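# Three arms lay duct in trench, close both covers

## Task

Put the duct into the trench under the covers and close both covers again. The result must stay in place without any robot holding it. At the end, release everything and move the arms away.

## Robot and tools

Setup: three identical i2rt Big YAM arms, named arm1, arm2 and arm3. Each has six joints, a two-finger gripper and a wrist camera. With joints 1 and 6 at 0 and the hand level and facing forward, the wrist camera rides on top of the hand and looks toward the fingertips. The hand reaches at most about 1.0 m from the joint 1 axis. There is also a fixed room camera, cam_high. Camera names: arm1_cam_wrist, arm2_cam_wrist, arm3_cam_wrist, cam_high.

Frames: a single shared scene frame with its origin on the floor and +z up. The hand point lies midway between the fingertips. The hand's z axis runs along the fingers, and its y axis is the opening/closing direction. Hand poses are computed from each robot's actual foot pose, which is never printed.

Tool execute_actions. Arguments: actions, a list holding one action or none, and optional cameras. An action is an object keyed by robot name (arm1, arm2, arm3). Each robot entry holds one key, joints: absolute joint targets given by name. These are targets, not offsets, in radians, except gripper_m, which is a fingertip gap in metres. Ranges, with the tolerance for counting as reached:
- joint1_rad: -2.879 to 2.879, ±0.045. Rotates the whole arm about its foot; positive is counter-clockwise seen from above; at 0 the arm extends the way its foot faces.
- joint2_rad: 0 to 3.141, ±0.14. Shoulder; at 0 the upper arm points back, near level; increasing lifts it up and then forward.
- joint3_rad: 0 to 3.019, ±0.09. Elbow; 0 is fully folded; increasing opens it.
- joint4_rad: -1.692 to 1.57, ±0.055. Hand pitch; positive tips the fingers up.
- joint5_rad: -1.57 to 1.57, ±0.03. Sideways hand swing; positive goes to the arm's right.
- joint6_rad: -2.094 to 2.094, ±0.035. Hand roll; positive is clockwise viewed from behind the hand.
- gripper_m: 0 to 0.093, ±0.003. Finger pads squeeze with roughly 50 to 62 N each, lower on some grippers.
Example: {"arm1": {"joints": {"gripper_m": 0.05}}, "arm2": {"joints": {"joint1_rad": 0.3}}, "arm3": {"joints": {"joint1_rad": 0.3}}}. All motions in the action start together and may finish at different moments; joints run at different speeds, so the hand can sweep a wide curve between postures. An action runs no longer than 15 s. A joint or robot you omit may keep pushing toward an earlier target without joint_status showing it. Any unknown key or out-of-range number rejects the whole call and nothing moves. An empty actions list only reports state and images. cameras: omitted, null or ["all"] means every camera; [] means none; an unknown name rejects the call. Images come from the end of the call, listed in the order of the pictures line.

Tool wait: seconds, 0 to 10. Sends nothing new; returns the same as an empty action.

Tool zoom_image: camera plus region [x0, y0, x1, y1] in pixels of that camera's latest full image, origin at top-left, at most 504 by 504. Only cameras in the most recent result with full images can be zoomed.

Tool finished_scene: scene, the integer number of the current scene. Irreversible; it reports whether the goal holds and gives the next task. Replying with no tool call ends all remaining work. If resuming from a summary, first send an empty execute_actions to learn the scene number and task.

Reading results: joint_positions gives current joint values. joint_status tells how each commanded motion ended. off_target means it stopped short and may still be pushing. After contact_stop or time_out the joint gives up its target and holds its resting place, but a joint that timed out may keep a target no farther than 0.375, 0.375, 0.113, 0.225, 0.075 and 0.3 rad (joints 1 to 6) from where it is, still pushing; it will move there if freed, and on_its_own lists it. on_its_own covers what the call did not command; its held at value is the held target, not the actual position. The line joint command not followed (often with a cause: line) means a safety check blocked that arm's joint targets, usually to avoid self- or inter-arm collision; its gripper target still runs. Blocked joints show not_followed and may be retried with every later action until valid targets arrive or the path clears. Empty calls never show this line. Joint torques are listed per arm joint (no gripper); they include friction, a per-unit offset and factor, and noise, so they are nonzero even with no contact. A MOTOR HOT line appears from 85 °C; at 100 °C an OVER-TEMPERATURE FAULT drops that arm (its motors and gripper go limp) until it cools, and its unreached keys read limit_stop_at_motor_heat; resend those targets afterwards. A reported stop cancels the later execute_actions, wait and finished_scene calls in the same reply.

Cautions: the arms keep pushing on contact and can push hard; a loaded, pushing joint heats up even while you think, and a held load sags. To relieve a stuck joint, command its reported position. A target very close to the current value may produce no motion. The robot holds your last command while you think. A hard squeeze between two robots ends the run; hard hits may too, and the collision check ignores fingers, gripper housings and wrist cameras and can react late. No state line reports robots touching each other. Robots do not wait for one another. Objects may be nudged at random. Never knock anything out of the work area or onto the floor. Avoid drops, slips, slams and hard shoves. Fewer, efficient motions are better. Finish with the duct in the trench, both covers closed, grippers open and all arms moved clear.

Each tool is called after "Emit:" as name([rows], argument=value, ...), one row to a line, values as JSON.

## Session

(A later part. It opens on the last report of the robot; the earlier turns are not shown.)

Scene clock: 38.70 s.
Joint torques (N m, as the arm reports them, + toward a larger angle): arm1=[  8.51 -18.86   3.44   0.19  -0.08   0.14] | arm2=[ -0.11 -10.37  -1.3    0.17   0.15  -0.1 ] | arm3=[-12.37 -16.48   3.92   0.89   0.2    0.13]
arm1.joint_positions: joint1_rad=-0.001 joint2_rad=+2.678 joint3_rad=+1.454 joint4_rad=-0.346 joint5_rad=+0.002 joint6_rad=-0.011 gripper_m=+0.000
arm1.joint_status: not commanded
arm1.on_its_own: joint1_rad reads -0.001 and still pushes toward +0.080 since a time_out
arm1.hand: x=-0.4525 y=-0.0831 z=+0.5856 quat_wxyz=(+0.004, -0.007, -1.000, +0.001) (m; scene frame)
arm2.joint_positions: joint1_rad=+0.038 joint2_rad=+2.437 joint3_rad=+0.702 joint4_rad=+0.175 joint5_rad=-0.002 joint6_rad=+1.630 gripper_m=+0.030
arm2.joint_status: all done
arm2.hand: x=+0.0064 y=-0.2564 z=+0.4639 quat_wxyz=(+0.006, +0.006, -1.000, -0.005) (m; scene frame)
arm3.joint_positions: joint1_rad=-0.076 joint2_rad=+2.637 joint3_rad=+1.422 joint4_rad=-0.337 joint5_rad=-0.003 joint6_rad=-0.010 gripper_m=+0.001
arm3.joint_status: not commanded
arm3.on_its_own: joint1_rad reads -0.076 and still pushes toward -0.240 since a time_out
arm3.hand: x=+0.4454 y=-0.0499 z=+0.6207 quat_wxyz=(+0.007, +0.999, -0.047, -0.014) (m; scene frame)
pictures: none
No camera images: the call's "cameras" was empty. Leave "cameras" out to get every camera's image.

Emit:
execute_actions([
  {"arm2":{"joints":{"joint2_rad":2.0,"joint3_rad":0.6,"joint4_rad":-0.15,"gripper_m":0.093}}},
], cameras=[])

Emit:
execute_actions([
  {"arm2":{"joints":{"joint1_rad":-1.1,"joint6_rad":0.47,"joint2_rad":2.1,"joint3_rad":0.8,"joint4_rad":-0.27}}},
], cameras=["cam_high","arm2_cam_wrist"])

Scene clock: 40.10 s.
Joint torques (N m, as the arm reports them, + toward a larger angle): arm1=[  8.53 -19.     3.37   0.23  -0.08   0.14] | arm2=[-0.16 -9.86  1.54  0.05  0.12 -0.11] | arm3=[-12.39 -16.55   3.92   0.9    0.2    0.13]
arm1.joint_positions: joint1_rad=-0.001 joint2_rad=+2.678 joint3_rad=+1.454 joint4_rad=-0.346 joint5_rad=+0.002 joint6_rad=-0.011 gripper_m=+0.000
arm1.joint_status: not commanded
arm1.on_its_own: joint1_rad reads -0.001 and still pushes toward +0.080 since a time_out
arm1.hand: x=-0.4525 y=-0.0831 z=+0.5856 quat_wxyz=(+0.004, -0.007, -1.000, +0.001) (m; scene frame)
arm2.joint_positions: joint1_rad=+0.039 joint2_rad=+1.989 joint3_rad=+0.602 joint4_rad=-0.141 joint5_rad=-0.002 joint6_rad=+1.630 gripper_m=+0.093
arm2.joint_status: all done
arm2.hand: x=+0.0058 y=-0.2333 z=+0.5901 quat_wxyz=(+0.006, +0.006, -1.000, -0.021) (m; scene frame)
arm3.joint_positions: joint1_rad=-0.076 joint2_rad=+2.637 joint3_rad=+1.422 joint4_rad=-0.337 joint5_rad=-0.003 joint6_rad=-0.010 gripper_m=+0.001
arm3.joint_status: not commanded
arm3.on_its_own: joint1_rad reads -0.076 and still pushes toward -0.240 since a time_out
arm3.hand: x=+0.4454 y=-0.0499 z=+0.6207 quat_wxyz=(+0.007, +0.999, -0.047, -0.014) (m; scene frame)
pictures: none
No camera images: the call's "cameras" was empty. Leave "cameras" out to get every camera's image.

Scene clock: 42.07 s.
Joint torques (N m, as the arm reports them, + toward a larger angle): arm1=[  8.64 -18.85   3.44   0.15  -0.09   0.14] | arm2=[ -1.63 -12.24   2.27   0.12   0.    -0.11] | arm3=[-12.37 -16.46   3.93   0.89   0.2    0.13]
arm1.joint_positions: joint1_rad=-0.001 joint2_rad=+2.678 joint3_rad=+1.454 joint4_rad=-0.346 joint5_rad=+0.002 joint6_rad=-0.011 gripper_m=+0.000
arm1.joint_status: not commanded
arm1.on_its_own: joint1_rad reads -0.001 and still pushes toward +0.080 since a time_out
arm1.hand: x=-0.4525 y=-0.0831 z=+0.5856 quat_wxyz=(+0.004, -0.007, -1.000, +0.001) (m; scene frame)
arm2.joint_positions: joint1_rad=-1.098 joint2_rad=+2.089 joint3_rad=+0.804 joint4_rad=-0.261 joint5_rad=+0.000 joint6_rad=+0.481 gripper_m=+0.093
arm2.joint_status: all done
arm2.hand: x=+0.3630 y=-0.3651 z=+0.5732 quat_wxyz=(-0.007, +0.013, -1.000, -0.005) (m; scene frame)
arm3.joint_positions: joint1_rad=-0.076 joint2_rad=+2.637 joint3_rad=+1.422 joint4_rad=-0.337 joint5_rad=-0.003 joint6_rad=-0.010 gripper_m=+0.001
arm3.joint_status: not commanded
arm3.on_its_own: joint1_rad reads -0.076 and still pushes toward -0.240 since a time_out
arm3.hand: x=+0.4454 y=-0.0499 z=+0.6207 quat_wxyz=(+0.007, +0.999, -0.047, -0.014) (m; scene frame)
pictures: arm2_cam_wrist, cam_high
Images, in order (width x height): arm2_cam_wrist 616x616, cam_high 896x504.

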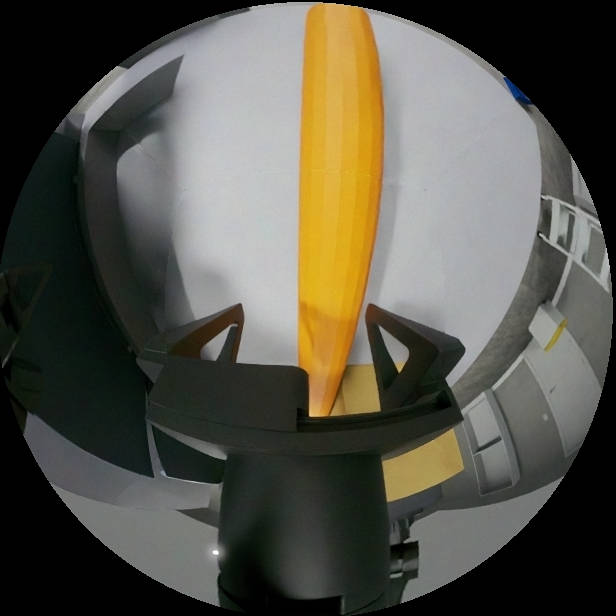

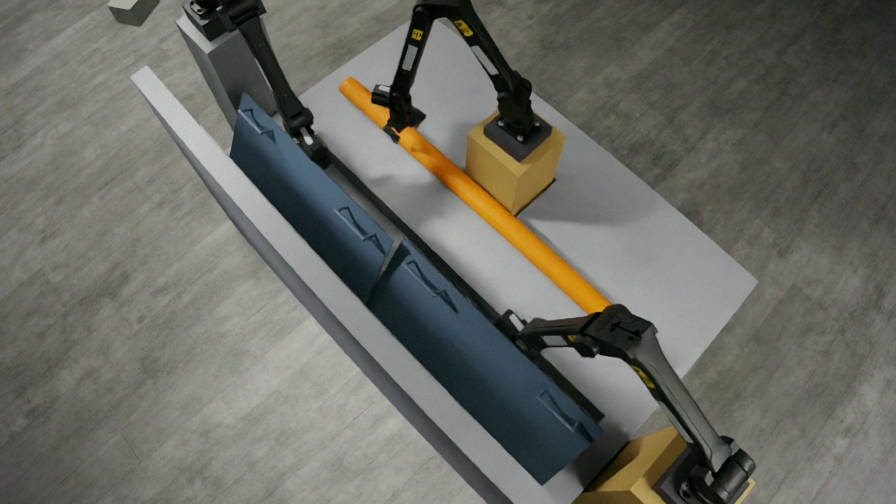

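Emit:
execute_actions([
  {"arm2":{"joints":{"joint1_rad":-1.17,"joint6_rad":0.40,"joint2_rad":2.25,"joint3_rad":0.83,"joint4_rad":-0.15}}},
], cameras=["arm2_cam_wrist"])

Scene clock: 43.13 s.
Joint torques (N m, as the arm reports them, + toward a larger angle): arm1=[  8.41 -18.99   3.4    0.2   -0.09   0.11] | arm2=[ -1.62 -12.6    1.61   0.81  -0.01  -0.1 ] | arm3=[-12.4  -16.51   3.91   0.9    0.2    0.13]
arm1.joint_positions: joint1_rad=-0.001 joint2_rad=+2.678 joint3_rad=+1.454 joint4_rad=-0.346 joint5_rad=+0.002 joint6_rad=-0.011 gripper_m=+0.000
arm1.joint_status: not commanded
arm1.on_its_own: joint1_rad reads -0.001 and still pushes toward +0.080 since a time_out
arm1.hand: x=-0.4525 y=-0.0831 z=+0.5856 quat_wxyz=(+0.004, -0.007, -1.000, +0.001) (m; scene frame)
arm2.joint_positions: joint1_rad=-1.168 joint2_rad=+2.240 joint3_rad=+0.826 joint4_rad=-0.160 joint5_rad=+0.000 joint6_rad=+0.411 gripper_m=+0.093
arm2.joint_status: all done
arm2.hand: x=+0.3627 y=-0.3947 z=+0.5219 quat_wxyz=(+0.005, +0.013, -1.000, +0.001) (m; scene frame)
arm3.joint_positions: joint1_rad=-0.076 joint2_rad=+2.637 joint3_rad=+1.422 joint4_rad=-0.337 joint5_rad=-0.003 joint6_rad=-0.010 gripper_m=+0.001
arm3.joint_status: not commanded
arm3.on_its_own: joint1_rad reads -0.076 and still pushes toward -0.240 since a time_out
arm3.hand: x=+0.4454 y=-0.0499 z=+0.6207 quat_wxyz=(+0.007, +0.999, -0.047, -0.014) (m; scene frame)
pictures: arm2_cam_wrist
Images, in order (width x height): arm2_cam_wrist 616x616.

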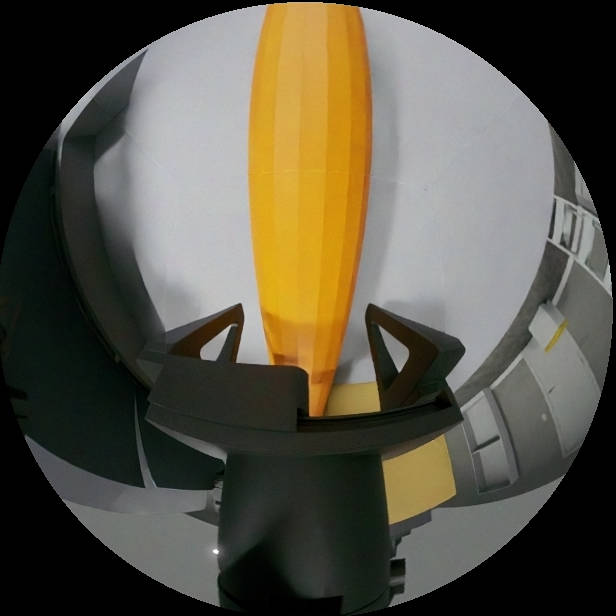

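Emit:
execute_actions([
  {"arm2":{"joints":{"joint2_rad":2.46,"joint3_rad":0.88,"joint4_rad":0.0}}},
], cameras=[])

Emit:
execute_actions([
  {"arm2":{"joints":{"joint1_rad":-0.95,"joint6_rad":0.62}}},
], cameras=[])

Emit:
execute_actions([
  {"arm2":{"joints":{"joint1_rad":-0.74,"joint6_rad":0.83}}},
], cameras=["cam_high","arm2_cam_wrist"])

Scene clock: 44.27 s.
Joint torques (N m, as the arm reports them, + toward a larger angle): arm1=[  8.64 -18.96   3.42   0.19  -0.09   0.13] | arm2=[-1.26 -9.7  -0.06  0.81 -0.09 -0.09] | arm3=[-12.37 -16.45   3.93   0.89   0.2    0.13]
arm1.joint_positions: joint1_rad=-0.001 joint2_rad=+2.678 joint3_rad=+1.454 joint4_rad=-0.346 joint5_rad=+0.002 joint6_rad=-0.011 gripper_m=+0.000
arm1.joint_status: not commanded
arm1.on_its_own: joint1_rad reads -0.001 and still pushes toward +0.080 since a time_out
arm1.hand: x=-0.4525 y=-0.0831 z=+0.5856 quat_wxyz=(+0.004, -0.007, -1.000, +0.001) (m; scene frame)
arm2.joint_positions: joint1_rad=-1.169 joint2_rad=+2.408 joint3_rad=+0.886 joint4_rad=-0.009 joint5_rad=+0.003 joint6_rad=+0.408 gripper_m=+0.093
arm2.joint_status: all done
arm2.hand: x=+0.3701 y=-0.3920 z=+0.4662 quat_wxyz=(-0.015, +0.013, -1.000, -0.007) (m; scene frame)
arm3.joint_positions: joint1_rad=-0.076 joint2_rad=+2.637 joint3_rad=+1.422 joint4_rad=-0.337 joint5_rad=-0.003 joint6_rad=-0.010 gripper_m=+0.001
arm3.joint_status: not commanded
arm3.on_its_own: joint1_rad reads -0.076 and still pushes toward -0.240 since a time_out
arm3.hand: x=+0.4454 y=-0.0499 z=+0.6207 quat_wxyz=(+0.007, +0.999, -0.047, -0.014) (m; scene frame)
pictures: none
No camera images: the call's "cameras" was empty. Leave "cameras" out to get every camera's image.

Scene clock: 45.33 s.
Joint torques (N m, as the arm reports them, + toward a larger angle): arm1=[  8.49 -18.98   3.43   0.13  -0.08   0.13] | arm2=[ 0.72 -9.77 -0.11  0.71 -0.69  0.19] | arm3=[-12.37 -16.44   3.9    0.89   0.2    0.13]
arm1.joint_positions: joint1_rad=-0.001 joint2_rad=+2.678 joint3_rad=+1.454 joint4_rad=-0.346 joint5_rad=+0.002 joint6_rad=-0.011 gripper_m=+0.000
arm1.joint_status: not commanded
arm1.on_its_own: joint1_rad reads -0.001 and still pushes toward +0.080 since a time_out
arm1.hand: x=-0.4525 y=-0.0831 z=+0.5856 quat_wxyz=(+0.004, -0.007, -1.000, +0.001) (m; scene frame)
arm2.joint_positions: joint1_rad=-0.973 joint2_rad=+2.407 joint3_rad=+0.887 joint4_rad=-0.005 joint5_rad=+0.017 joint6_rad=+0.599 gripper_m=+0.093
arm2.joint_status: all done
arm2.hand: x=+0.3353 y=-0.3294 z=+0.4666 quat_wxyz=(-0.019, +0.016, -1.000, -0.006) (m; scene frame)
arm3.joint_positions: joint1_rad=-0.076 joint2_rad=+2.637 joint3_rad=+1.422 joint4_rad=-0.337 joint5_rad=-0.003 joint6_rad=-0.010 gripper_m=+0.001
arm3.joint_status: not commanded
arm3.on_its_own: joint1_rad reads -0.076 and still pushes toward -0.240 since a time_out
arm3.hand: x=+0.4454 y=-0.0499 z=+0.6207 quat_wxyz=(+0.007, +0.999, -0.047, -0.014) (m; scene frame)
pictures: none
No camera images: the call's "cameras" was empty. Leave "cameras" out to get every camera's image.

Scene clock: 46.47 s.
Joint torques (N m, as the arm reports them, + toward a larger angle): arm1=[  8.47 -18.96   3.42   0.18  -0.08   0.13] | arm2=[-0.15 -9.75  0.11  0.71 -0.54  0.24] | arm3=[-12.32 -16.53   3.93   0.87   0.2    0.13]
arm1.joint_positions: joint1_rad=-0.001 joint2_rad=+2.678 joint3_rad=+1.454 joint4_rad=-0.346 joint5_rad=+0.002 joint6_rad=-0.011 gripper_m=+0.000
arm1.joint_status: not commanded
arm1.on_its_own: joint1_rad reads -0.001 and still pushes toward +0.080 since a time_out
arm1.hand: x=-0.4525 y=-0.0831 z=+0.5856 quat_wxyz=(+0.004, -0.007, -1.000, +0.001) (m; scene frame)
arm2.joint_positions: joint1_rad=-0.752 joint2_rad=+2.408 joint3_rad=+0.884 joint4_rad=-0.006 joint5_rad=+0.014 joint6_rad=+0.806 gripper_m=+0.093
arm2.joint_status: all done
arm2.hand: x=+0.2775 y=-0.2686 z=+0.4667 quat_wxyz=(-0.015, +0.023, -1.000, -0.010) (m; scene frame)
arm3.joint_positions: joint1_rad=-0.076 joint2_rad=+2.637 joint3_rad=+1.422 joint4_rad=-0.337 joint5_rad=-0.003 joint6_rad=-0.010 gripper_m=+0.001
arm3.joint_status: not commanded
arm3.on_its_own: joint1_rad reads -0.076 and still pushes toward -0.240 since a time_out
arm3.hand: x=+0.4454 y=-0.0499 z=+0.6207 quat_wxyz=(+0.007, +0.999, -0.047, -0.014) (m; scene frame)
pictures: arm2_cam_wrist, cam_high
Images, in order (width x height): arm2_cam_wrist 616x616, cam_high 896x504.

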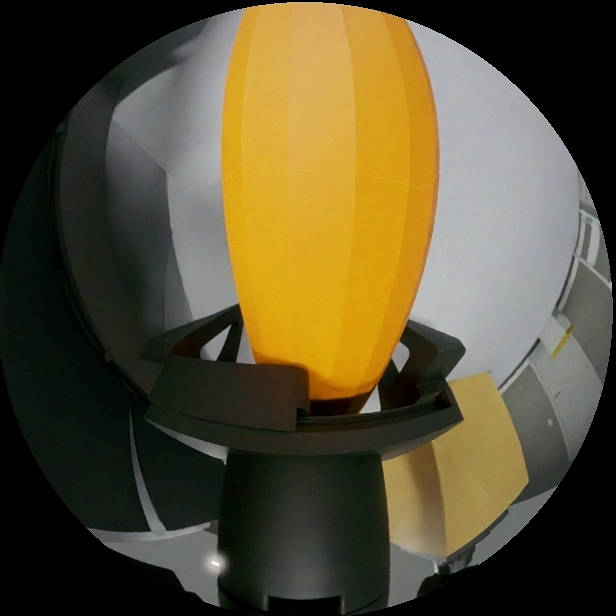

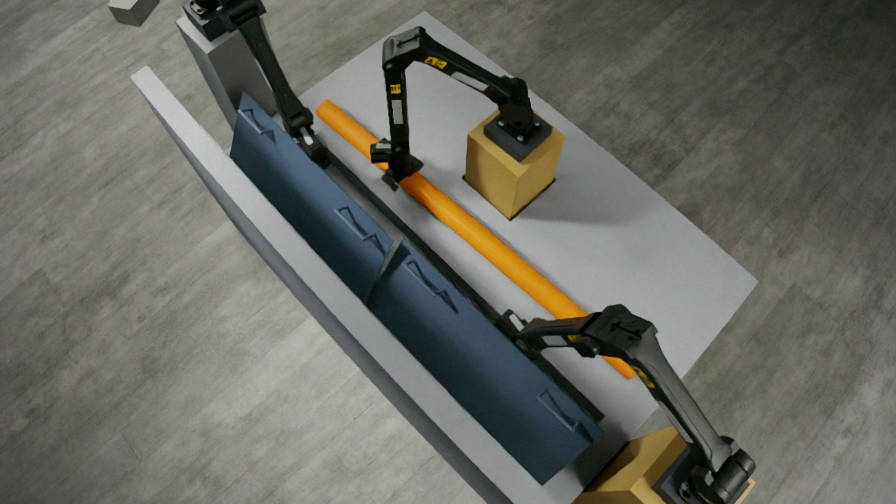

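Emit:
execute_actions([
  {"arm2":{"joints":{"gripper_m":0.03}}},
], cameras=[])

Emit:
execute_actions([
  {"arm2":{"joints":{"gripper_m":0.093}}},
], cameras=[])

Emit:
execute_actions([
  {"arm2":{"joints":{"joint2_rad":2.05,"joint3_rad":0.75,"joint4_rad":-0.27}}},
], cameras=[])

Emit:
execute_actions([
  {"arm2":{"joints":{"joint1_rad":0.08,"joint6_rad":1.66,"joint2_rad":1.9,"joint3_rad":0.55,"joint4_rad":-0.22}}},
], cameras=["cam_high","arm2_cam_wrist"])

Scene clock: 47.47 s.
Joint torques (N m, as the arm reports them, + toward a larger angle): arm1=[  8.51 -18.85   3.45   0.21  -0.08   0.12] | arm2=[ 0.15 -9.53  0.66  0.79 -0.85  0.23] | arm3=[-12.37 -16.48   3.92   0.89   0.2    0.13]
arm1.joint_positions: joint1_rad=-0.001 joint2_rad=+2.678 joint3_rad=+1.454 joint4_rad=-0.346 joint5_rad=+0.002 joint6_rad=-0.011 gripper_m=+0.000
arm1.joint_status: not commanded
arm1.on_its_own: joint1_rad reads -0.001 and still pushes toward +0.080 since a time_out
arm1.hand: x=-0.4525 y=-0.0831 z=+0.5856 quat_wxyz=(+0.004, -0.007, -1.000, +0.001) (m; scene frame)
arm2.joint_positions: joint1_rad=-0.754 joint2_rad=+2.408 joint3_rad=+0.877 joint4_rad=-0.008 joint5_rad=+0.022 joint6_rad=+0.808 gripper_m=+0.073
arm2.joint_status: gripper_m off_target (ended at +0.073, target +0.030)
arm2.hand: x=+0.2756 y=-0.2739 z=+0.4664 quat_wxyz=(-0.014, +0.021, -1.000, -0.004) (m; scene frame)
arm3.joint_positions: joint1_rad=-0.076 joint2_rad=+2.637 joint3_rad=+1.422 joint4_rad=-0.337 joint5_rad=-0.003 joint6_rad=-0.010 gripper_m=+0.001
arm3.joint_status: not commanded
arm3.on_its_own: joint1_rad reads -0.076 and still pushes toward -0.240 since a time_out
arm3.hand: x=+0.4454 y=-0.0499 z=+0.6207 quat_wxyz=(+0.007, +0.999, -0.047, -0.014) (m; scene frame)
pictures: none
No camera images: the call's "cameras" was empty. Leave "cameras" out to get every camera's image.

Scene clock: 48.13 s.
Joint torques (N m, as the arm reports them, + toward a larger angle): arm1=[  8.48 -19.06   3.41   0.16  -0.09   0.12] | arm2=[-0.37 -9.74  0.29  0.72 -0.01  0.12] | arm3=[-12.37 -16.47   3.93   0.89   0.2    0.13]
arm1.joint_positions: joint1_rad=-0.001 joint2_rad=+2.678 joint3_rad=+1.454 joint4_rad=-0.346 joint5_rad=+0.002 joint6_rad=-0.011 gripper_m=+0.000
arm1.joint_status: not commanded
arm1.on_its_own: joint1_rad reads -0.001 and still pushes toward +0.080 since a time_out
arm1.hand: x=-0.4525 y=-0.0831 z=+0.5856 quat_wxyz=(+0.004, -0.007, -1.000, +0.001) (m; scene frame)
arm2.joint_positions: joint1_rad=-0.750 joint2_rad=+2.409 joint3_rad=+0.882 joint4_rad=-0.007 joint5_rad=+0.001 joint6_rad=+0.818 gripper_m=+0.093
arm2.joint_status: all done
arm2.hand: x=+0.2739 y=-0.2683 z=+0.4663 quat_wxyz=(-0.009, +0.018, -1.000, -0.013) (m; scene frame)
arm3.joint_positions: joint1_rad=-0.076 joint2_rad=+2.637 joint3_rad=+1.422 joint4_rad=-0.337 joint5_rad=-0.003 joint6_rad=-0.010 gripper_m=+0.001
arm3.joint_status: not commanded
arm3.on_its_own: joint1_rad reads -0.076 and still pushes toward -0.240 since a time_out
arm3.hand: x=+0.4454 y=-0.0499 z=+0.6207 quat_wxyz=(+0.007, +0.999, -0.047, -0.014) (m; scene frame)
pictures: none
No camera images: the call's "cameras" was empty. Leave "cameras" out to get every camera's image.

Scene clock: 49.33 s.
Joint torques (N m, as the arm reports them, + toward a larger angle): arm1=[  8.6  -19.01   3.43   0.18  -0.08   0.13] | arm2=[ -0.42 -11.36   2.46   0.07   0.12   0.07] | arm3=[-12.42 -16.52   3.93   0.88   0.2    0.13]
arm1.joint_positions: joint1_rad=-0.001 joint2_rad=+2.678 joint3_rad=+1.454 joint4_rad=-0.346 joint5_rad=+0.002 joint6_rad=-0.011 gripper_m=+0.000
arm1.joint_status: not commanded
arm1.on_its_own: joint1_rad reads -0.001 and still pushes toward +0.080 since a time_out
arm1.hand: x=-0.4525 y=-0.0831 z=+0.5856 quat_wxyz=(+0.004, -0.007, -1.000, +0.001) (m; scene frame)
arm2.joint_positions: joint1_rad=-0.750 joint2_rad=+2.034 joint3_rad=+0.751 joint4_rad=-0.260 joint5_rad=-0.002 joint6_rad=+0.823 gripper_m=+0.093
arm2.joint_status: all done
arm2.hand: x=+0.2694 y=-0.2733 z=+0.5872 quat_wxyz=(-0.004, +0.016, -1.000, -0.011) (m; scene frame)
arm3.joint_positions: joint1_rad=-0.076 joint2_rad=+2.637 joint3_rad=+1.422 joint4_rad=-0.337 joint5_rad=-0.003 joint6_rad=-0.010 gripper_m=+0.001
arm3.joint_status: not commanded
arm3.on_its_own: joint1_rad reads -0.076 and still pushes toward -0.240 since a time_out
arm3.hand: x=+0.4454 y=-0.0499 z=+0.6207 quat_wxyz=(+0.007, +0.999, -0.047, -0.014) (m; scene frame)
pictures: none
No camera images: the call's "cameras" was empty. Leave "cameras" out to get every camera's image.

Scene clock: 51.10 s.
Joint torques (N m, as the arm reports them, + toward a larger angle): arm1=[  8.62 -18.88   3.45   0.21  -0.09   0.13] | arm2=[-0.63 -9.59  1.64  0.62  0.08  0.07] | arm3=[-12.38 -16.51   3.93   0.88   0.2    0.13]
arm1.joint_positions: joint1_rad=-0.001 joint2_rad=+2.678 joint3_rad=+1.454 joint4_rad=-0.346 joint5_rad=+0.002 joint6_rad=-0.011 gripper_m=+0.000
arm1.joint_status: not commanded
arm1.on_its_own: joint1_rad reads -0.001 and still pushes toward +0.080 since a time_out
arm1.hand: x=-0.4525 y=-0.0831 z=+0.5856 quat_wxyz=(+0.004, -0.007, -1.000, +0.001) (m; scene frame)
arm2.joint_positions: joint1_rad=+0.074 joint2_rad=+1.898 joint3_rad=+0.554 joint4_rad=-0.227 joint5_rad=-0.001 joint6_rad=+1.649 gripper_m=+0.093
arm2.joint_status: all done
arm2.hand: x=-0.0024 y=-0.2580 z=+0.6118 quat_wxyz=(+0.004, +0.015, -1.000, +0.000) (m; scene frame)
arm3.joint_positions: joint1_rad=-0.076 joint2_rad=+2.637 joint3_rad=+1.422 joint4_rad=-0.337 joint5_rad=-0.003 joint6_rad=-0.010 gripper_m=+0.001
arm3.joint_status: not commanded
arm3.on_its_own: joint1_rad reads -0.076 and still pushes toward -0.240 since a time_out
arm3.hand: x=+0.4454 y=-0.0499 z=+0.6207 quat_wxyz=(+0.007, +0.999, -0.047, -0.014) (m; scene frame)
pictures: arm2_cam_wrist, cam_high
Images, in order (width x height): arm2_cam_wrist 616x616, cam_high 896x504.

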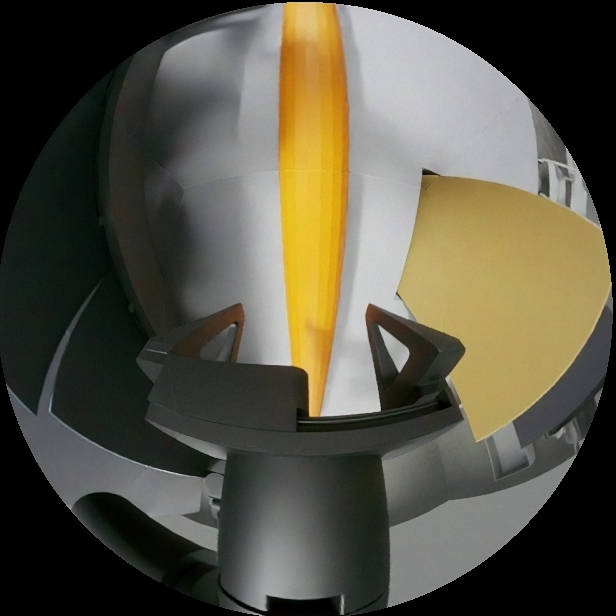

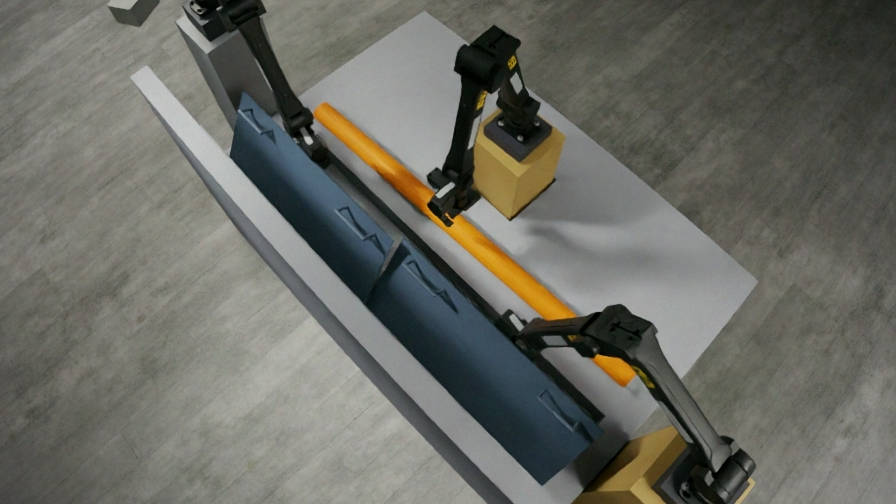

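Emit:
execute_actions([
  {"arm2":{"joints":{"joint2_rad":2.2,"joint3_rad":0.62,"joint4_rad":0.01}}},
], cameras=["arm2_cam_wrist"])

Scene clock: 52.27 s.
Joint torques (N m, as the arm reports them, + toward a larger angle): arm1=[  8.6  -18.89   3.4    0.14  -0.09   0.13] | arm2=[ -0.59 -10.41  -0.01   0.68   0.08   0.11] | arm3=[-12.4  -16.52   3.92   0.87   0.2    0.13]
arm1.joint_positions: joint1_rad=-0.001 joint2_rad=+2.678 joint3_rad=+1.454 joint4_rad=-0.346 joint5_rad=+0.002 joint6_rad=-0.011 gripper_m=+0.000
arm1.joint_status: not commanded
arm1.on_its_own: joint1_rad reads -0.001 and still pushes toward +0.080 since a time_out
arm1.hand: x=-0.4525 y=-0.0831 z=+0.5856 quat_wxyz=(+0.004, -0.007, -1.000, +0.001) (m; scene frame)
arm2.joint_positions: joint1_rad=+0.074 joint2_rad=+2.192 joint3_rad=+0.619 joint4_rad=+0.002 joint5_rad=-0.001 joint6_rad=+1.650 gripper_m=+0.093
arm2.joint_status: all done
arm2.hand: x=-0.0033 y=-0.2555 z=+0.5338 quat_wxyz=(+0.004, +0.014, -1.000, +0.001) (m; scene frame)
arm3.joint_positions: joint1_rad=-0.076 joint2_rad=+2.637 joint3_rad=+1.422 joint4_rad=-0.337 joint5_rad=-0.003 joint6_rad=-0.010 gripper_m=+0.001
arm3.joint_status: not commanded
arm3.on_its_own: joint1_rad reads -0.076 and still pushes toward -0.240 since a time_out
arm3.hand: x=+0.4454 y=-0.0499 z=+0.6207 quat_wxyz=(+0.007, +0.999, -0.047, -0.014) (m; scene frame)
pictures: arm2_cam_wrist
Images, in order (width x height): arm2_cam_wrist 616x616.

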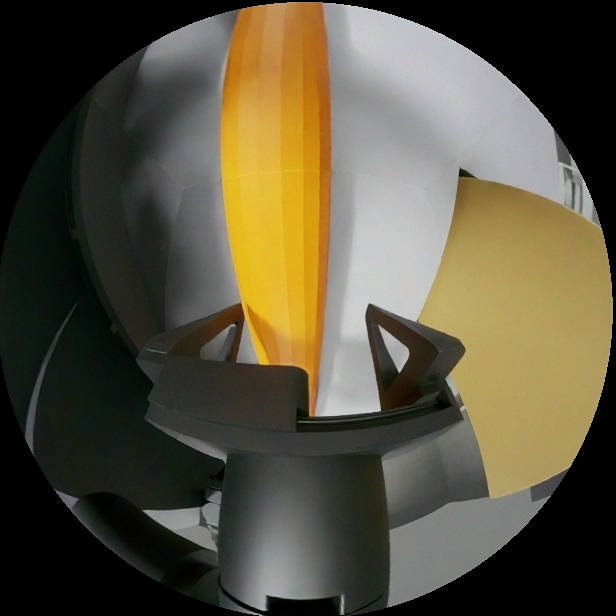

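Duct is ~0.02 toward +y; use the y≈-.23 set.

Emit:
execute_actions([
  {"arm2":{"joints":{"joint2_rad":2.2,"joint3_rad":0.67,"joint4_rad":-0.04}}},
], cameras=["arm2_cam_wrist"])

Emit:
execute_actions([
  {"arm2":{"joints":{"joint2_rad":2.46,"joint3_rad":0.755,"joint4_rad":0.12}}},
], cameras=["arm2_cam_wrist"])

Emit:
execute_actions([
  {"arm2":{"joints":{"gripper_m":0.03}}},
], cameras=[])

Scene clock: 53.27 s.
Joint torques (N m, as the arm reports them, + toward a larger angle): arm1=[  8.46 -18.98   3.44   0.14  -0.1    0.13] | arm2=[ -0.55 -11.15   0.22   0.     0.08   0.1 ] | arm3=[-12.43 -16.45   3.92   0.89   0.19   0.13]
arm1.joint_positions: joint1_rad=-0.001 joint2_rad=+2.678 joint3_rad=+1.454 joint4_rad=-0.346 joint5_rad=+0.002 joint6_rad=-0.011 gripper_m=+0.000
arm1.joint_status: not commanded
arm1.on_its_own: joint1_rad reads -0.001 and still pushes toward +0.080 since a time_out
arm1.hand: x=-0.4525 y=-0.0831 z=+0.5856 quat_wxyz=(+0.004, -0.007, -1.000, +0.001) (m; scene frame)
arm2.joint_positions: joint1_rad=+0.074 joint2_rad=+2.192 joint3_rad=+0.672 joint4_rad=-0.030 joint5_rad=-0.001 joint6_rad=+1.650 gripper_m=+0.093
arm2.joint_status: all done
arm2.hand: x=-0.0060 y=-0.2302 z=+0.5343 quat_wxyz=(+0.005, +0.014, -1.000, -0.010) (m; scene frame)
arm3.joint_positions: joint1_rad=-0.076 joint2_rad=+2.637 joint3_rad=+1.422 joint4_rad=-0.337 joint5_rad=-0.003 joint6_rad=-0.010 gripper_m=+0.001
arm3.joint_status: not commanded
arm3.on_its_own: joint1_rad reads -0.076 and still pushes toward -0.240 since a time_out
arm3.hand: x=+0.4454 y=-0.0499 z=+0.6207 quat_wxyz=(+0.007, +0.999, -0.047, -0.014) (m; scene frame)
pictures: arm2_cam_wrist
Images, in order (width x height): arm2_cam_wrist 616x616.

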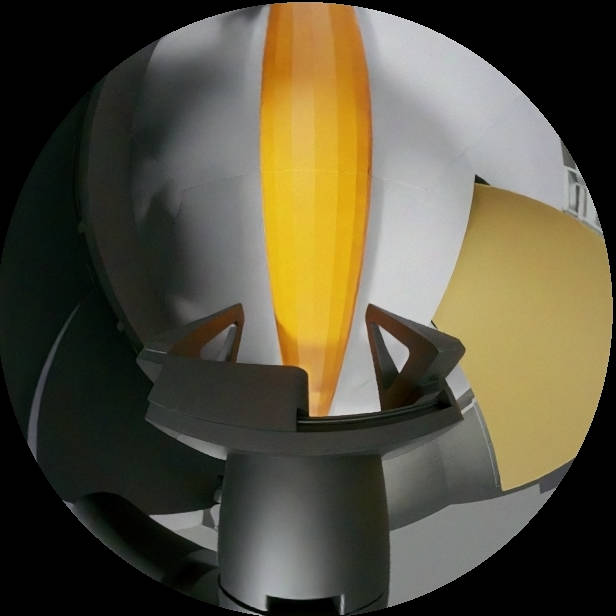

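Scene clock: 54.30 s.
Joint torques (N m, as the arm reports them, + toward a larger angle): arm1=[  8.64 -18.97   3.35   0.2   -0.09   0.12] | arm2=[-0.62 -9.17  1.09  1.12  0.12  0.09] | arm3=[-12.37 -16.5    3.92   0.89   0.2    0.13]
arm1.joint_positions: joint1_rad=-0.001 joint2_rad=+2.678 joint3_rad=+1.454 joint4_rad=-0.346 joint5_rad=+0.002 joint6_rad=-0.011 gripper_m=+0.000
arm1.joint_status: not commanded
arm1.on_its_own: joint1_rad reads -0.001 and still pushes toward +0.080 since a time_out
arm1.hand: x=-0.4525 y=-0.0831 z=+0.5856 quat_wxyz=(+0.004, -0.007, -1.000, +0.001) (m; scene frame)
arm2.joint_positions: joint1_rad=+0.074 joint2_rad=+2.427 joint3_rad=+0.728 joint4_rad=+0.098 joint5_rad=-0.002 joint6_rad=+1.652 gripper_m=+0.093
arm2.joint_status: all done
arm2.hand: x=-0.0041 y=-0.2559 z=+0.4655 quat_wxyz=(+0.004, +0.013, -1.000, +0.015) (m; scene frame)
arm3.joint_positions: joint1_rad=-0.076 joint2_rad=+2.637 joint3_rad=+1.422 joint4_rad=-0.337 joint5_rad=-0.003 joint6_rad=-0.010 gripper_m=+0.001
arm3.joint_status: not commanded
arm3.on_its_own: joint1_rad reads -0.076 and still pushes toward -0.240 since a time_out
arm3.hand: x=+0.4454 y=-0.0499 z=+0.6207 quat_wxyz=(+0.007, +0.999, -0.047, -0.014) (m; scene frame)
pictures: arm2_cam_wrist
Images, in order (width x height): arm2_cam_wrist 616x616.

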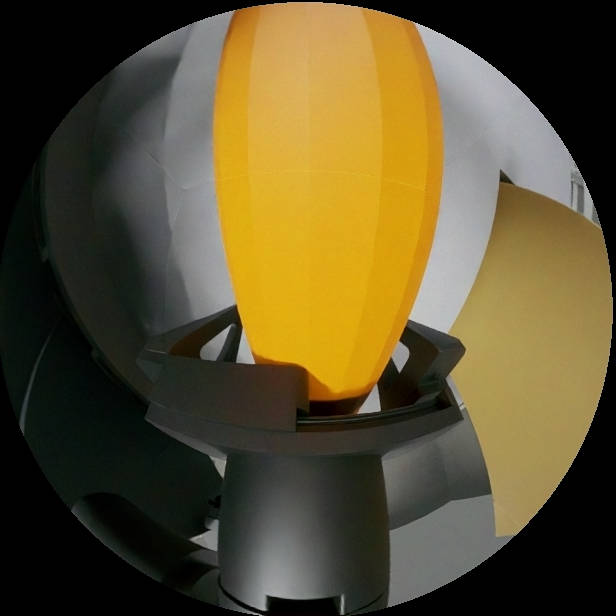

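Scene clock: 54.93 s.
Joint torques (N m, as the arm reports them, + toward a larger angle): arm1=[  8.57 -19.     3.41   0.24  -0.08   0.13] | arm2=[-0.77 -9.28  1.3   1.28  0.04  0.14] | arm3=[-12.35 -16.43   3.92   0.89   0.2    0.13]
arm1.joint_positions: joint1_rad=-0.001 joint2_rad=+2.678 joint3_rad=+1.454 joint4_rad=-0.346 joint5_rad=+0.002 joint6_rad=-0.011 gripper_m=+0.000
arm1.joint_status: not commanded
arm1.on_its_own: joint1_rad reads -0.001 and still pushes toward +0.080 since a time_out
arm1.hand: x=-0.4525 y=-0.0831 z=+0.5856 quat_wxyz=(+0.004, -0.007, -1.000, +0.001) (m; scene frame)
arm2.joint_positions: joint1_rad=+0.075 joint2_rad=+2.428 joint3_rad=+0.725 joint4_rad=+0.095 joint5_rad=+0.000 joint6_rad=+1.647 gripper_m=+0.073
arm2.joint_status: gripper_m off_target (ended at +0.073, target +0.030)
arm2.hand: x=-0.0037 y=-0.2590 z=+0.4654 quat_wxyz=(+0.002, +0.016, -1.000, +0.019) (m; scene frame)
arm3.joint_positions: joint1_rad=-0.076 joint2_rad=+2.637 joint3_rad=+1.422 joint4_rad=-0.337 joint5_rad=-0.003 joint6_rad=-0.010 gripper_m=+0.001
arm3.joint_status: not commanded
arm3.on_its_own: joint1_rad reads -0.076 and still pushes toward -0.240 since a time_out
arm3.hand: x=+0.4454 y=-0.0499 z=+0.6207 quat_wxyz=(+0.007, +0.999, -0.047, -0.014) (m; scene frame)
pictures: none
No camera images: the call's "cameras" was empty. Leave "cameras" out to get every camera's image.

Gripped. Carry.

Emit:
execute_actions([
  {"arm2":{"joints":{"joint1_rad":0.03,"joint6_rad":1.63,"joint2_rad":2.33,"joint3_rad":0.871,"joint4_rad":-0.09}}},
], cameras=[])

Emit:
execute_actions([
  {"arm2":{"joints":{"joint2_rad":2.38,"joint3_rad":1.119,"joint4_rad":-0.28}}},
], cameras=["cam_high"])

Emit:
execute_actions([
  {"arm2":{"joints":{"joint2_rad":2.40,"joint3_rad":1.24,"joint4_rad":-0.38}}},
], cameras=["cam_high","arm1_cam_wrist","arm3_cam_wrist"])

Scene clock: 56.37 s.
Joint torques (N m, as the arm reports them, + toward a larger angle): arm1=[  8.54 -18.82   3.36   0.2   -0.09   0.13] | arm2=[ -1.87 -17.64   0.93   0.09  -0.09  -0.05] | arm3=[-12.44 -16.52   3.93   0.89   0.2    0.13]
arm1.joint_positions: joint1_rad=-0.001 joint2_rad=+2.678 joint3_rad=+1.454 joint4_rad=-0.346 joint5_rad=+0.002 joint6_rad=-0.011 gripper_m=+0.000
arm1.joint_status: not commanded
arm1.on_its_own: joint1_rad reads -0.001 and still pushes toward +0.080 since a time_out
arm1.hand: x=-0.4525 y=-0.0831 z=+0.5856 quat_wxyz=(+0.004, -0.007, -1.000, +0.001) (m; scene frame)
arm2.joint_positions: joint1_rad=+0.038 joint2_rad=+2.369 joint3_rad=+0.866 joint4_rad=-0.085 joint5_rad=+0.004 joint6_rad=+1.635 gripper_m=+0.073
arm2.joint_status: all done
arm2.hand: x=+0.0029 y=-0.1890 z=+0.4819 quat_wxyz=(+0.002, +0.004, -1.000, +0.009) (m; scene frame)
arm3.joint_positions: joint1_rad=-0.076 joint2_rad=+2.637 joint3_rad=+1.422 joint4_rad=-0.337 joint5_rad=-0.003 joint6_rad=-0.010 gripper_m=+0.001
arm3.joint_status: not commanded
arm3.on_its_own: joint1_rad reads -0.076 and still pushes toward -0.240 since a time_out
arm3.hand: x=+0.4454 y=-0.0499 z=+0.6207 quat_wxyz=(+0.007, +0.999, -0.047, -0.014) (m; scene frame)
pictures: none
No camera images: the call's "cameras" was empty. Leave "cameras" out to get every camera's image.

Scene clock: 57.63 s.
Joint torques (N m, as the arm reports them, + toward a larger angle): arm1=[  8.6  -19.04   3.44   0.13  -0.09   0.13] | arm2=[ -1.86 -20.03   3.22   0.08  -0.08  -0.01] | arm3=[-12.36 -16.5    3.92   0.88   0.2    0.12]
arm1.joint_positions: joint1_rad=-0.001 joint2_rad=+2.678 joint3_rad=+1.454 joint4_rad=-0.346 joint5_rad=+0.002 joint6_rad=-0.011 gripper_m=+0.000
arm1.joint_status: not commanded
arm1.on_its_own: joint1_rad reads -0.001 and still pushes toward +0.080 since a time_out
arm1.hand: x=-0.4525 y=-0.0831 z=+0.5856 quat_wxyz=(+0.004, -0.007, -1.000, +0.001) (m; scene frame)
arm2.joint_positions: joint1_rad=+0.038 joint2_rad=+2.422 joint3_rad=+1.106 joint4_rad=-0.274 joint5_rad=+0.004 joint6_rad=+1.631 gripper_m=+0.073
arm2.joint_status: all done
arm2.hand: x=-0.0029 y=-0.1081 z=+0.4762 quat_wxyz=(+0.002, +0.006, -1.000, +0.010) (m; scene frame)
arm3.joint_positions: joint1_rad=-0.076 joint2_rad=+2.637 joint3_rad=+1.422 joint4_rad=-0.337 joint5_rad=-0.003 joint6_rad=-0.010 gripper_m=+0.001
arm3.joint_status: not commanded
arm3.on_its_own: joint1_rad reads -0.076 and still pushes toward -0.240 since a time_out
arm3.hand: x=+0.4454 y=-0.0499 z=+0.6207 quat_wxyz=(+0.007, +0.999, -0.047, -0.014) (m; scene frame)
pictures: cam_high
Images, in order (width x height): cam_high 896x504.

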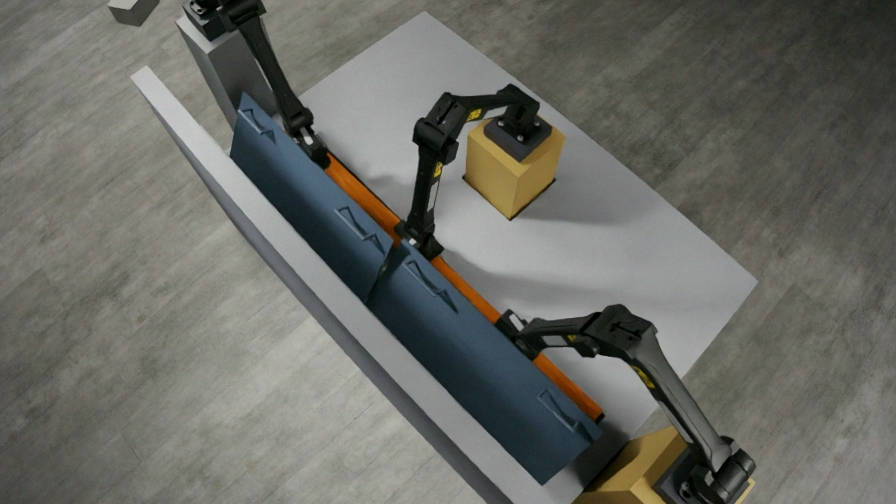

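Scene clock: 58.47 s.
Joint torques (N m, as the arm reports them, + toward a larger angle): arm1=[  8.09 -19.1    3.46   0.18  -0.02   0.12] | arm2=[ -1.9  -20.51   6.93  -0.12  -0.1    0.02] | arm3=[-12.36 -16.54   3.92   0.88   0.2    0.13]
arm1.joint_positions: joint1_rad=+0.004 joint2_rad=+2.678 joint3_rad=+1.454 joint4_rad=-0.346 joint5_rad=+0.000 joint6_rad=-0.011 gripper_m=+0.000
arm1.joint_status: not commanded
arm1.on_its_own: joint1_rad reads +0.004 and still pushes toward +0.080 since a time_out
arm1.hand: x=-0.4524 y=-0.0804 z=+0.5856 quat_wxyz=(+0.004, -0.005, -1.000, +0.000) (m; scene frame)
arm2.joint_positions: joint1_rad=+0.038 joint2_rad=+2.442 joint3_rad=+1.192 joint4_rad=-0.371 joint5_rad=+0.003 joint6_rad=+1.631 gripper_m=+0.073
arm2.joint_status: all done
arm2.hand: x=-0.0044 y=-0.0880 z=+0.4768 quat_wxyz=(+0.001, +0.006, -1.000, +0.026) (m; scene frame)
arm3.joint_positions: joint1_rad=-0.076 joint2_rad=+2.637 joint3_rad=+1.422 joint4_rad=-0.337 joint5_rad=-0.003 joint6_rad=-0.010 gripper_m=+0.001
arm3.joint_status: not commanded
arm3.on_its_own: joint1_rad reads -0.076 and still pushes toward -0.240 since a time_out
arm3.hand: x=+0.4454 y=-0.0499 z=+0.6207 quat_wxyz=(+0.007, +0.999, -0.047, -0.014) (m; scene frame)
pictures: arm1_cam_wrist, arm3_cam_wrist, cam_high
Images, in order (width x height): arm1_cam_wrist 616x616, arm3_cam_wrist 616x616, cam_high 896x504.

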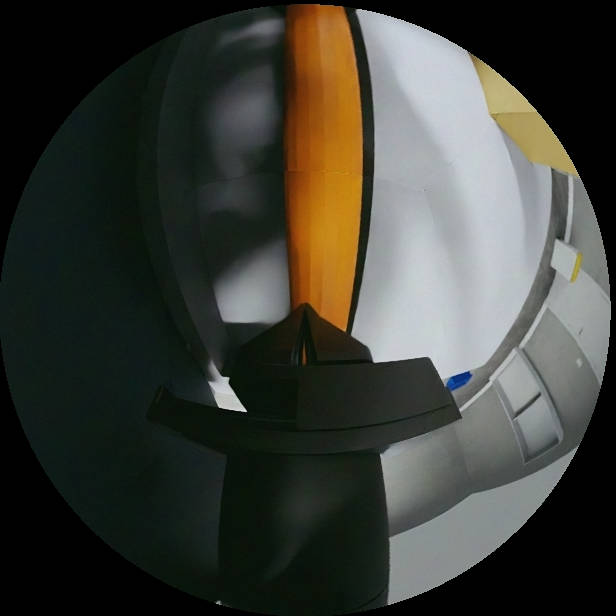

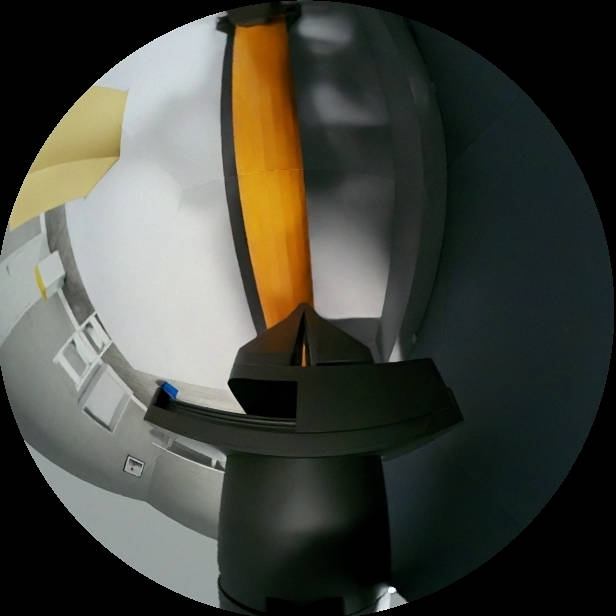

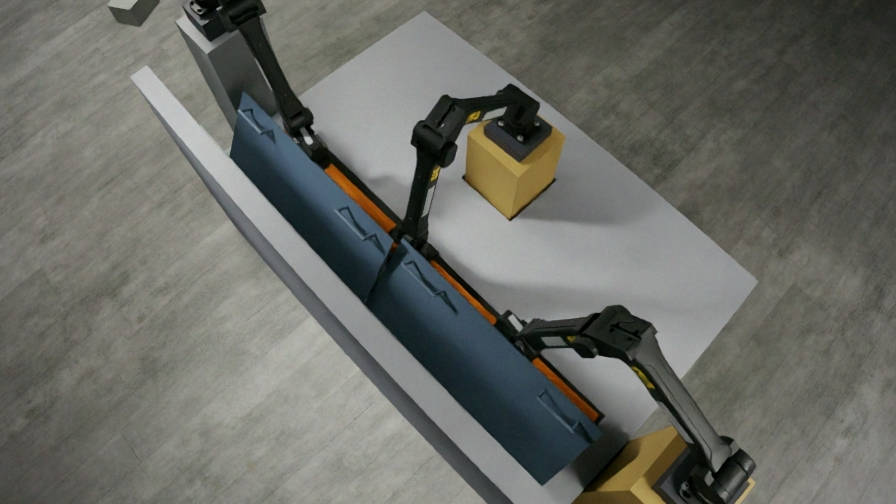

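Emit:
execute_actions([
  {"arm2":{"joints":{"joint2_rad":2.66,"joint3_rad":1.28,"joint4_rad":-0.2}}},
], cameras=["cam_high","arm1_cam_wrist","arm3_cam_wrist"])

Scene clock: 59.60 s.
Joint torques (N m, as the arm reports them, + toward a larger angle): arm1=[  8.35 -19.02   3.43   0.2   -0.05   0.13] | arm2=[ -1.57 -20.23   0.62  -0.15  -0.2   -0.05] | arm3=[-12.38 -16.51   3.94   0.88   0.2    0.13]
arm1.joint_positions: joint1_rad=+0.004 joint2_rad=+2.678 joint3_rad=+1.454 joint4_rad=-0.346 joint5_rad=+0.001 joint6_rad=-0.011 gripper_m=+0.000
arm1.joint_status: not commanded
arm1.on_its_own: joint1_rad reads +0.004 and still pushes toward +0.080 since a time_out
arm1.hand: x=-0.4524 y=-0.0805 z=+0.5856 quat_wxyz=(+0.004, -0.005, -1.000, +0.000) (m; scene frame)
arm2.joint_positions: joint1_rad=+0.035 joint2_rad=+2.695 joint3_rad=+1.289 joint4_rad=-0.190 joint5_rad=+0.006 joint6_rad=+1.635 gripper_m=+0.073
arm2.joint_status: all done
arm2.hand: x=-0.0024 y=-0.1023 z=+0.3727 quat_wxyz=(+0.000, +0.002, -1.000, +0.013) (m; scene frame)
arm3.joint_positions: joint1_rad=-0.076 joint2_rad=+2.637 joint3_rad=+1.422 joint4_rad=-0.337 joint5_rad=-0.003 joint6_rad=-0.010 gripper_m=+0.001
arm3.joint_status: not commanded
arm3.on_its_own: joint1_rad reads -0.076 and still pushes toward -0.240 since a time_out
arm3.hand: x=+0.4454 y=-0.0499 z=+0.6207 quat_wxyz=(+0.007, +0.999, -0.047, -0.014) (m; scene frame)
pictures: arm1_cam_wrist, arm3_cam_wrist, cam_high
Images, in order (width x height): arm1_cam_wrist 616x616, arm3_cam_wrist 616x616, cam_high 896x504.

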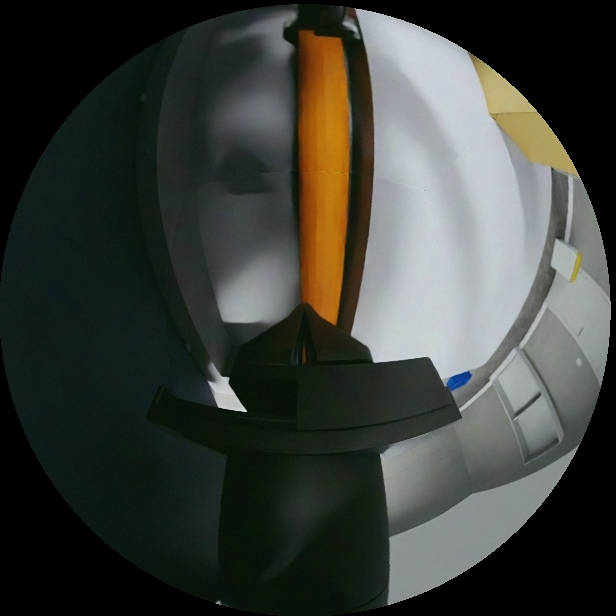

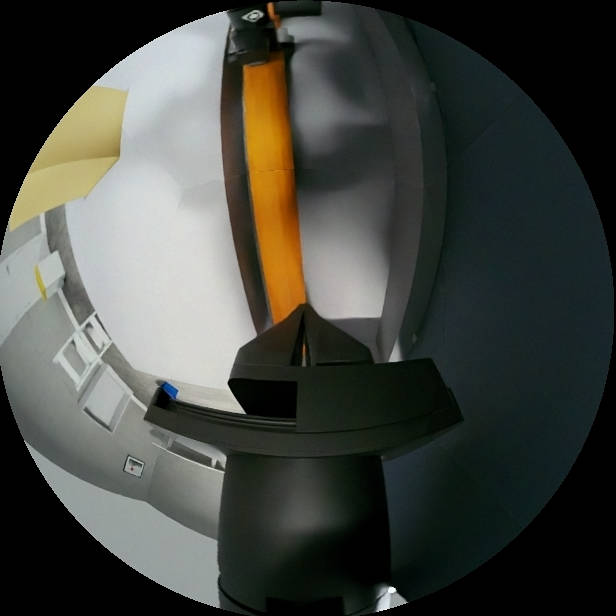

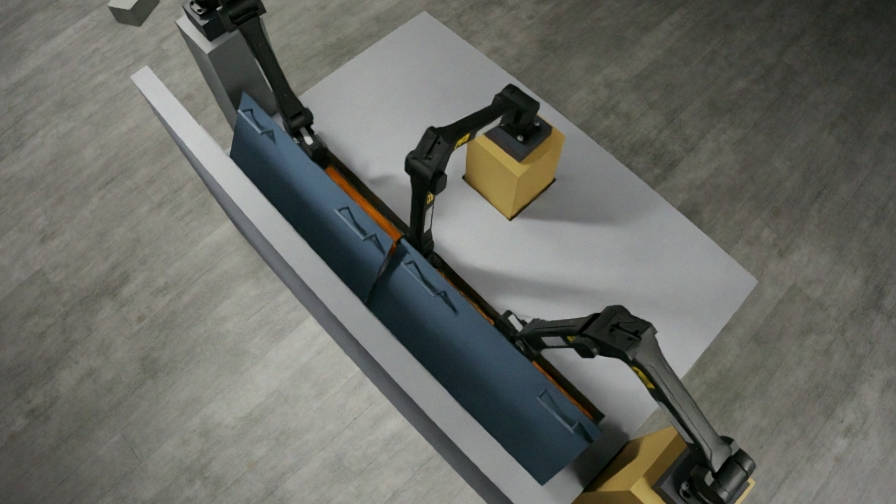

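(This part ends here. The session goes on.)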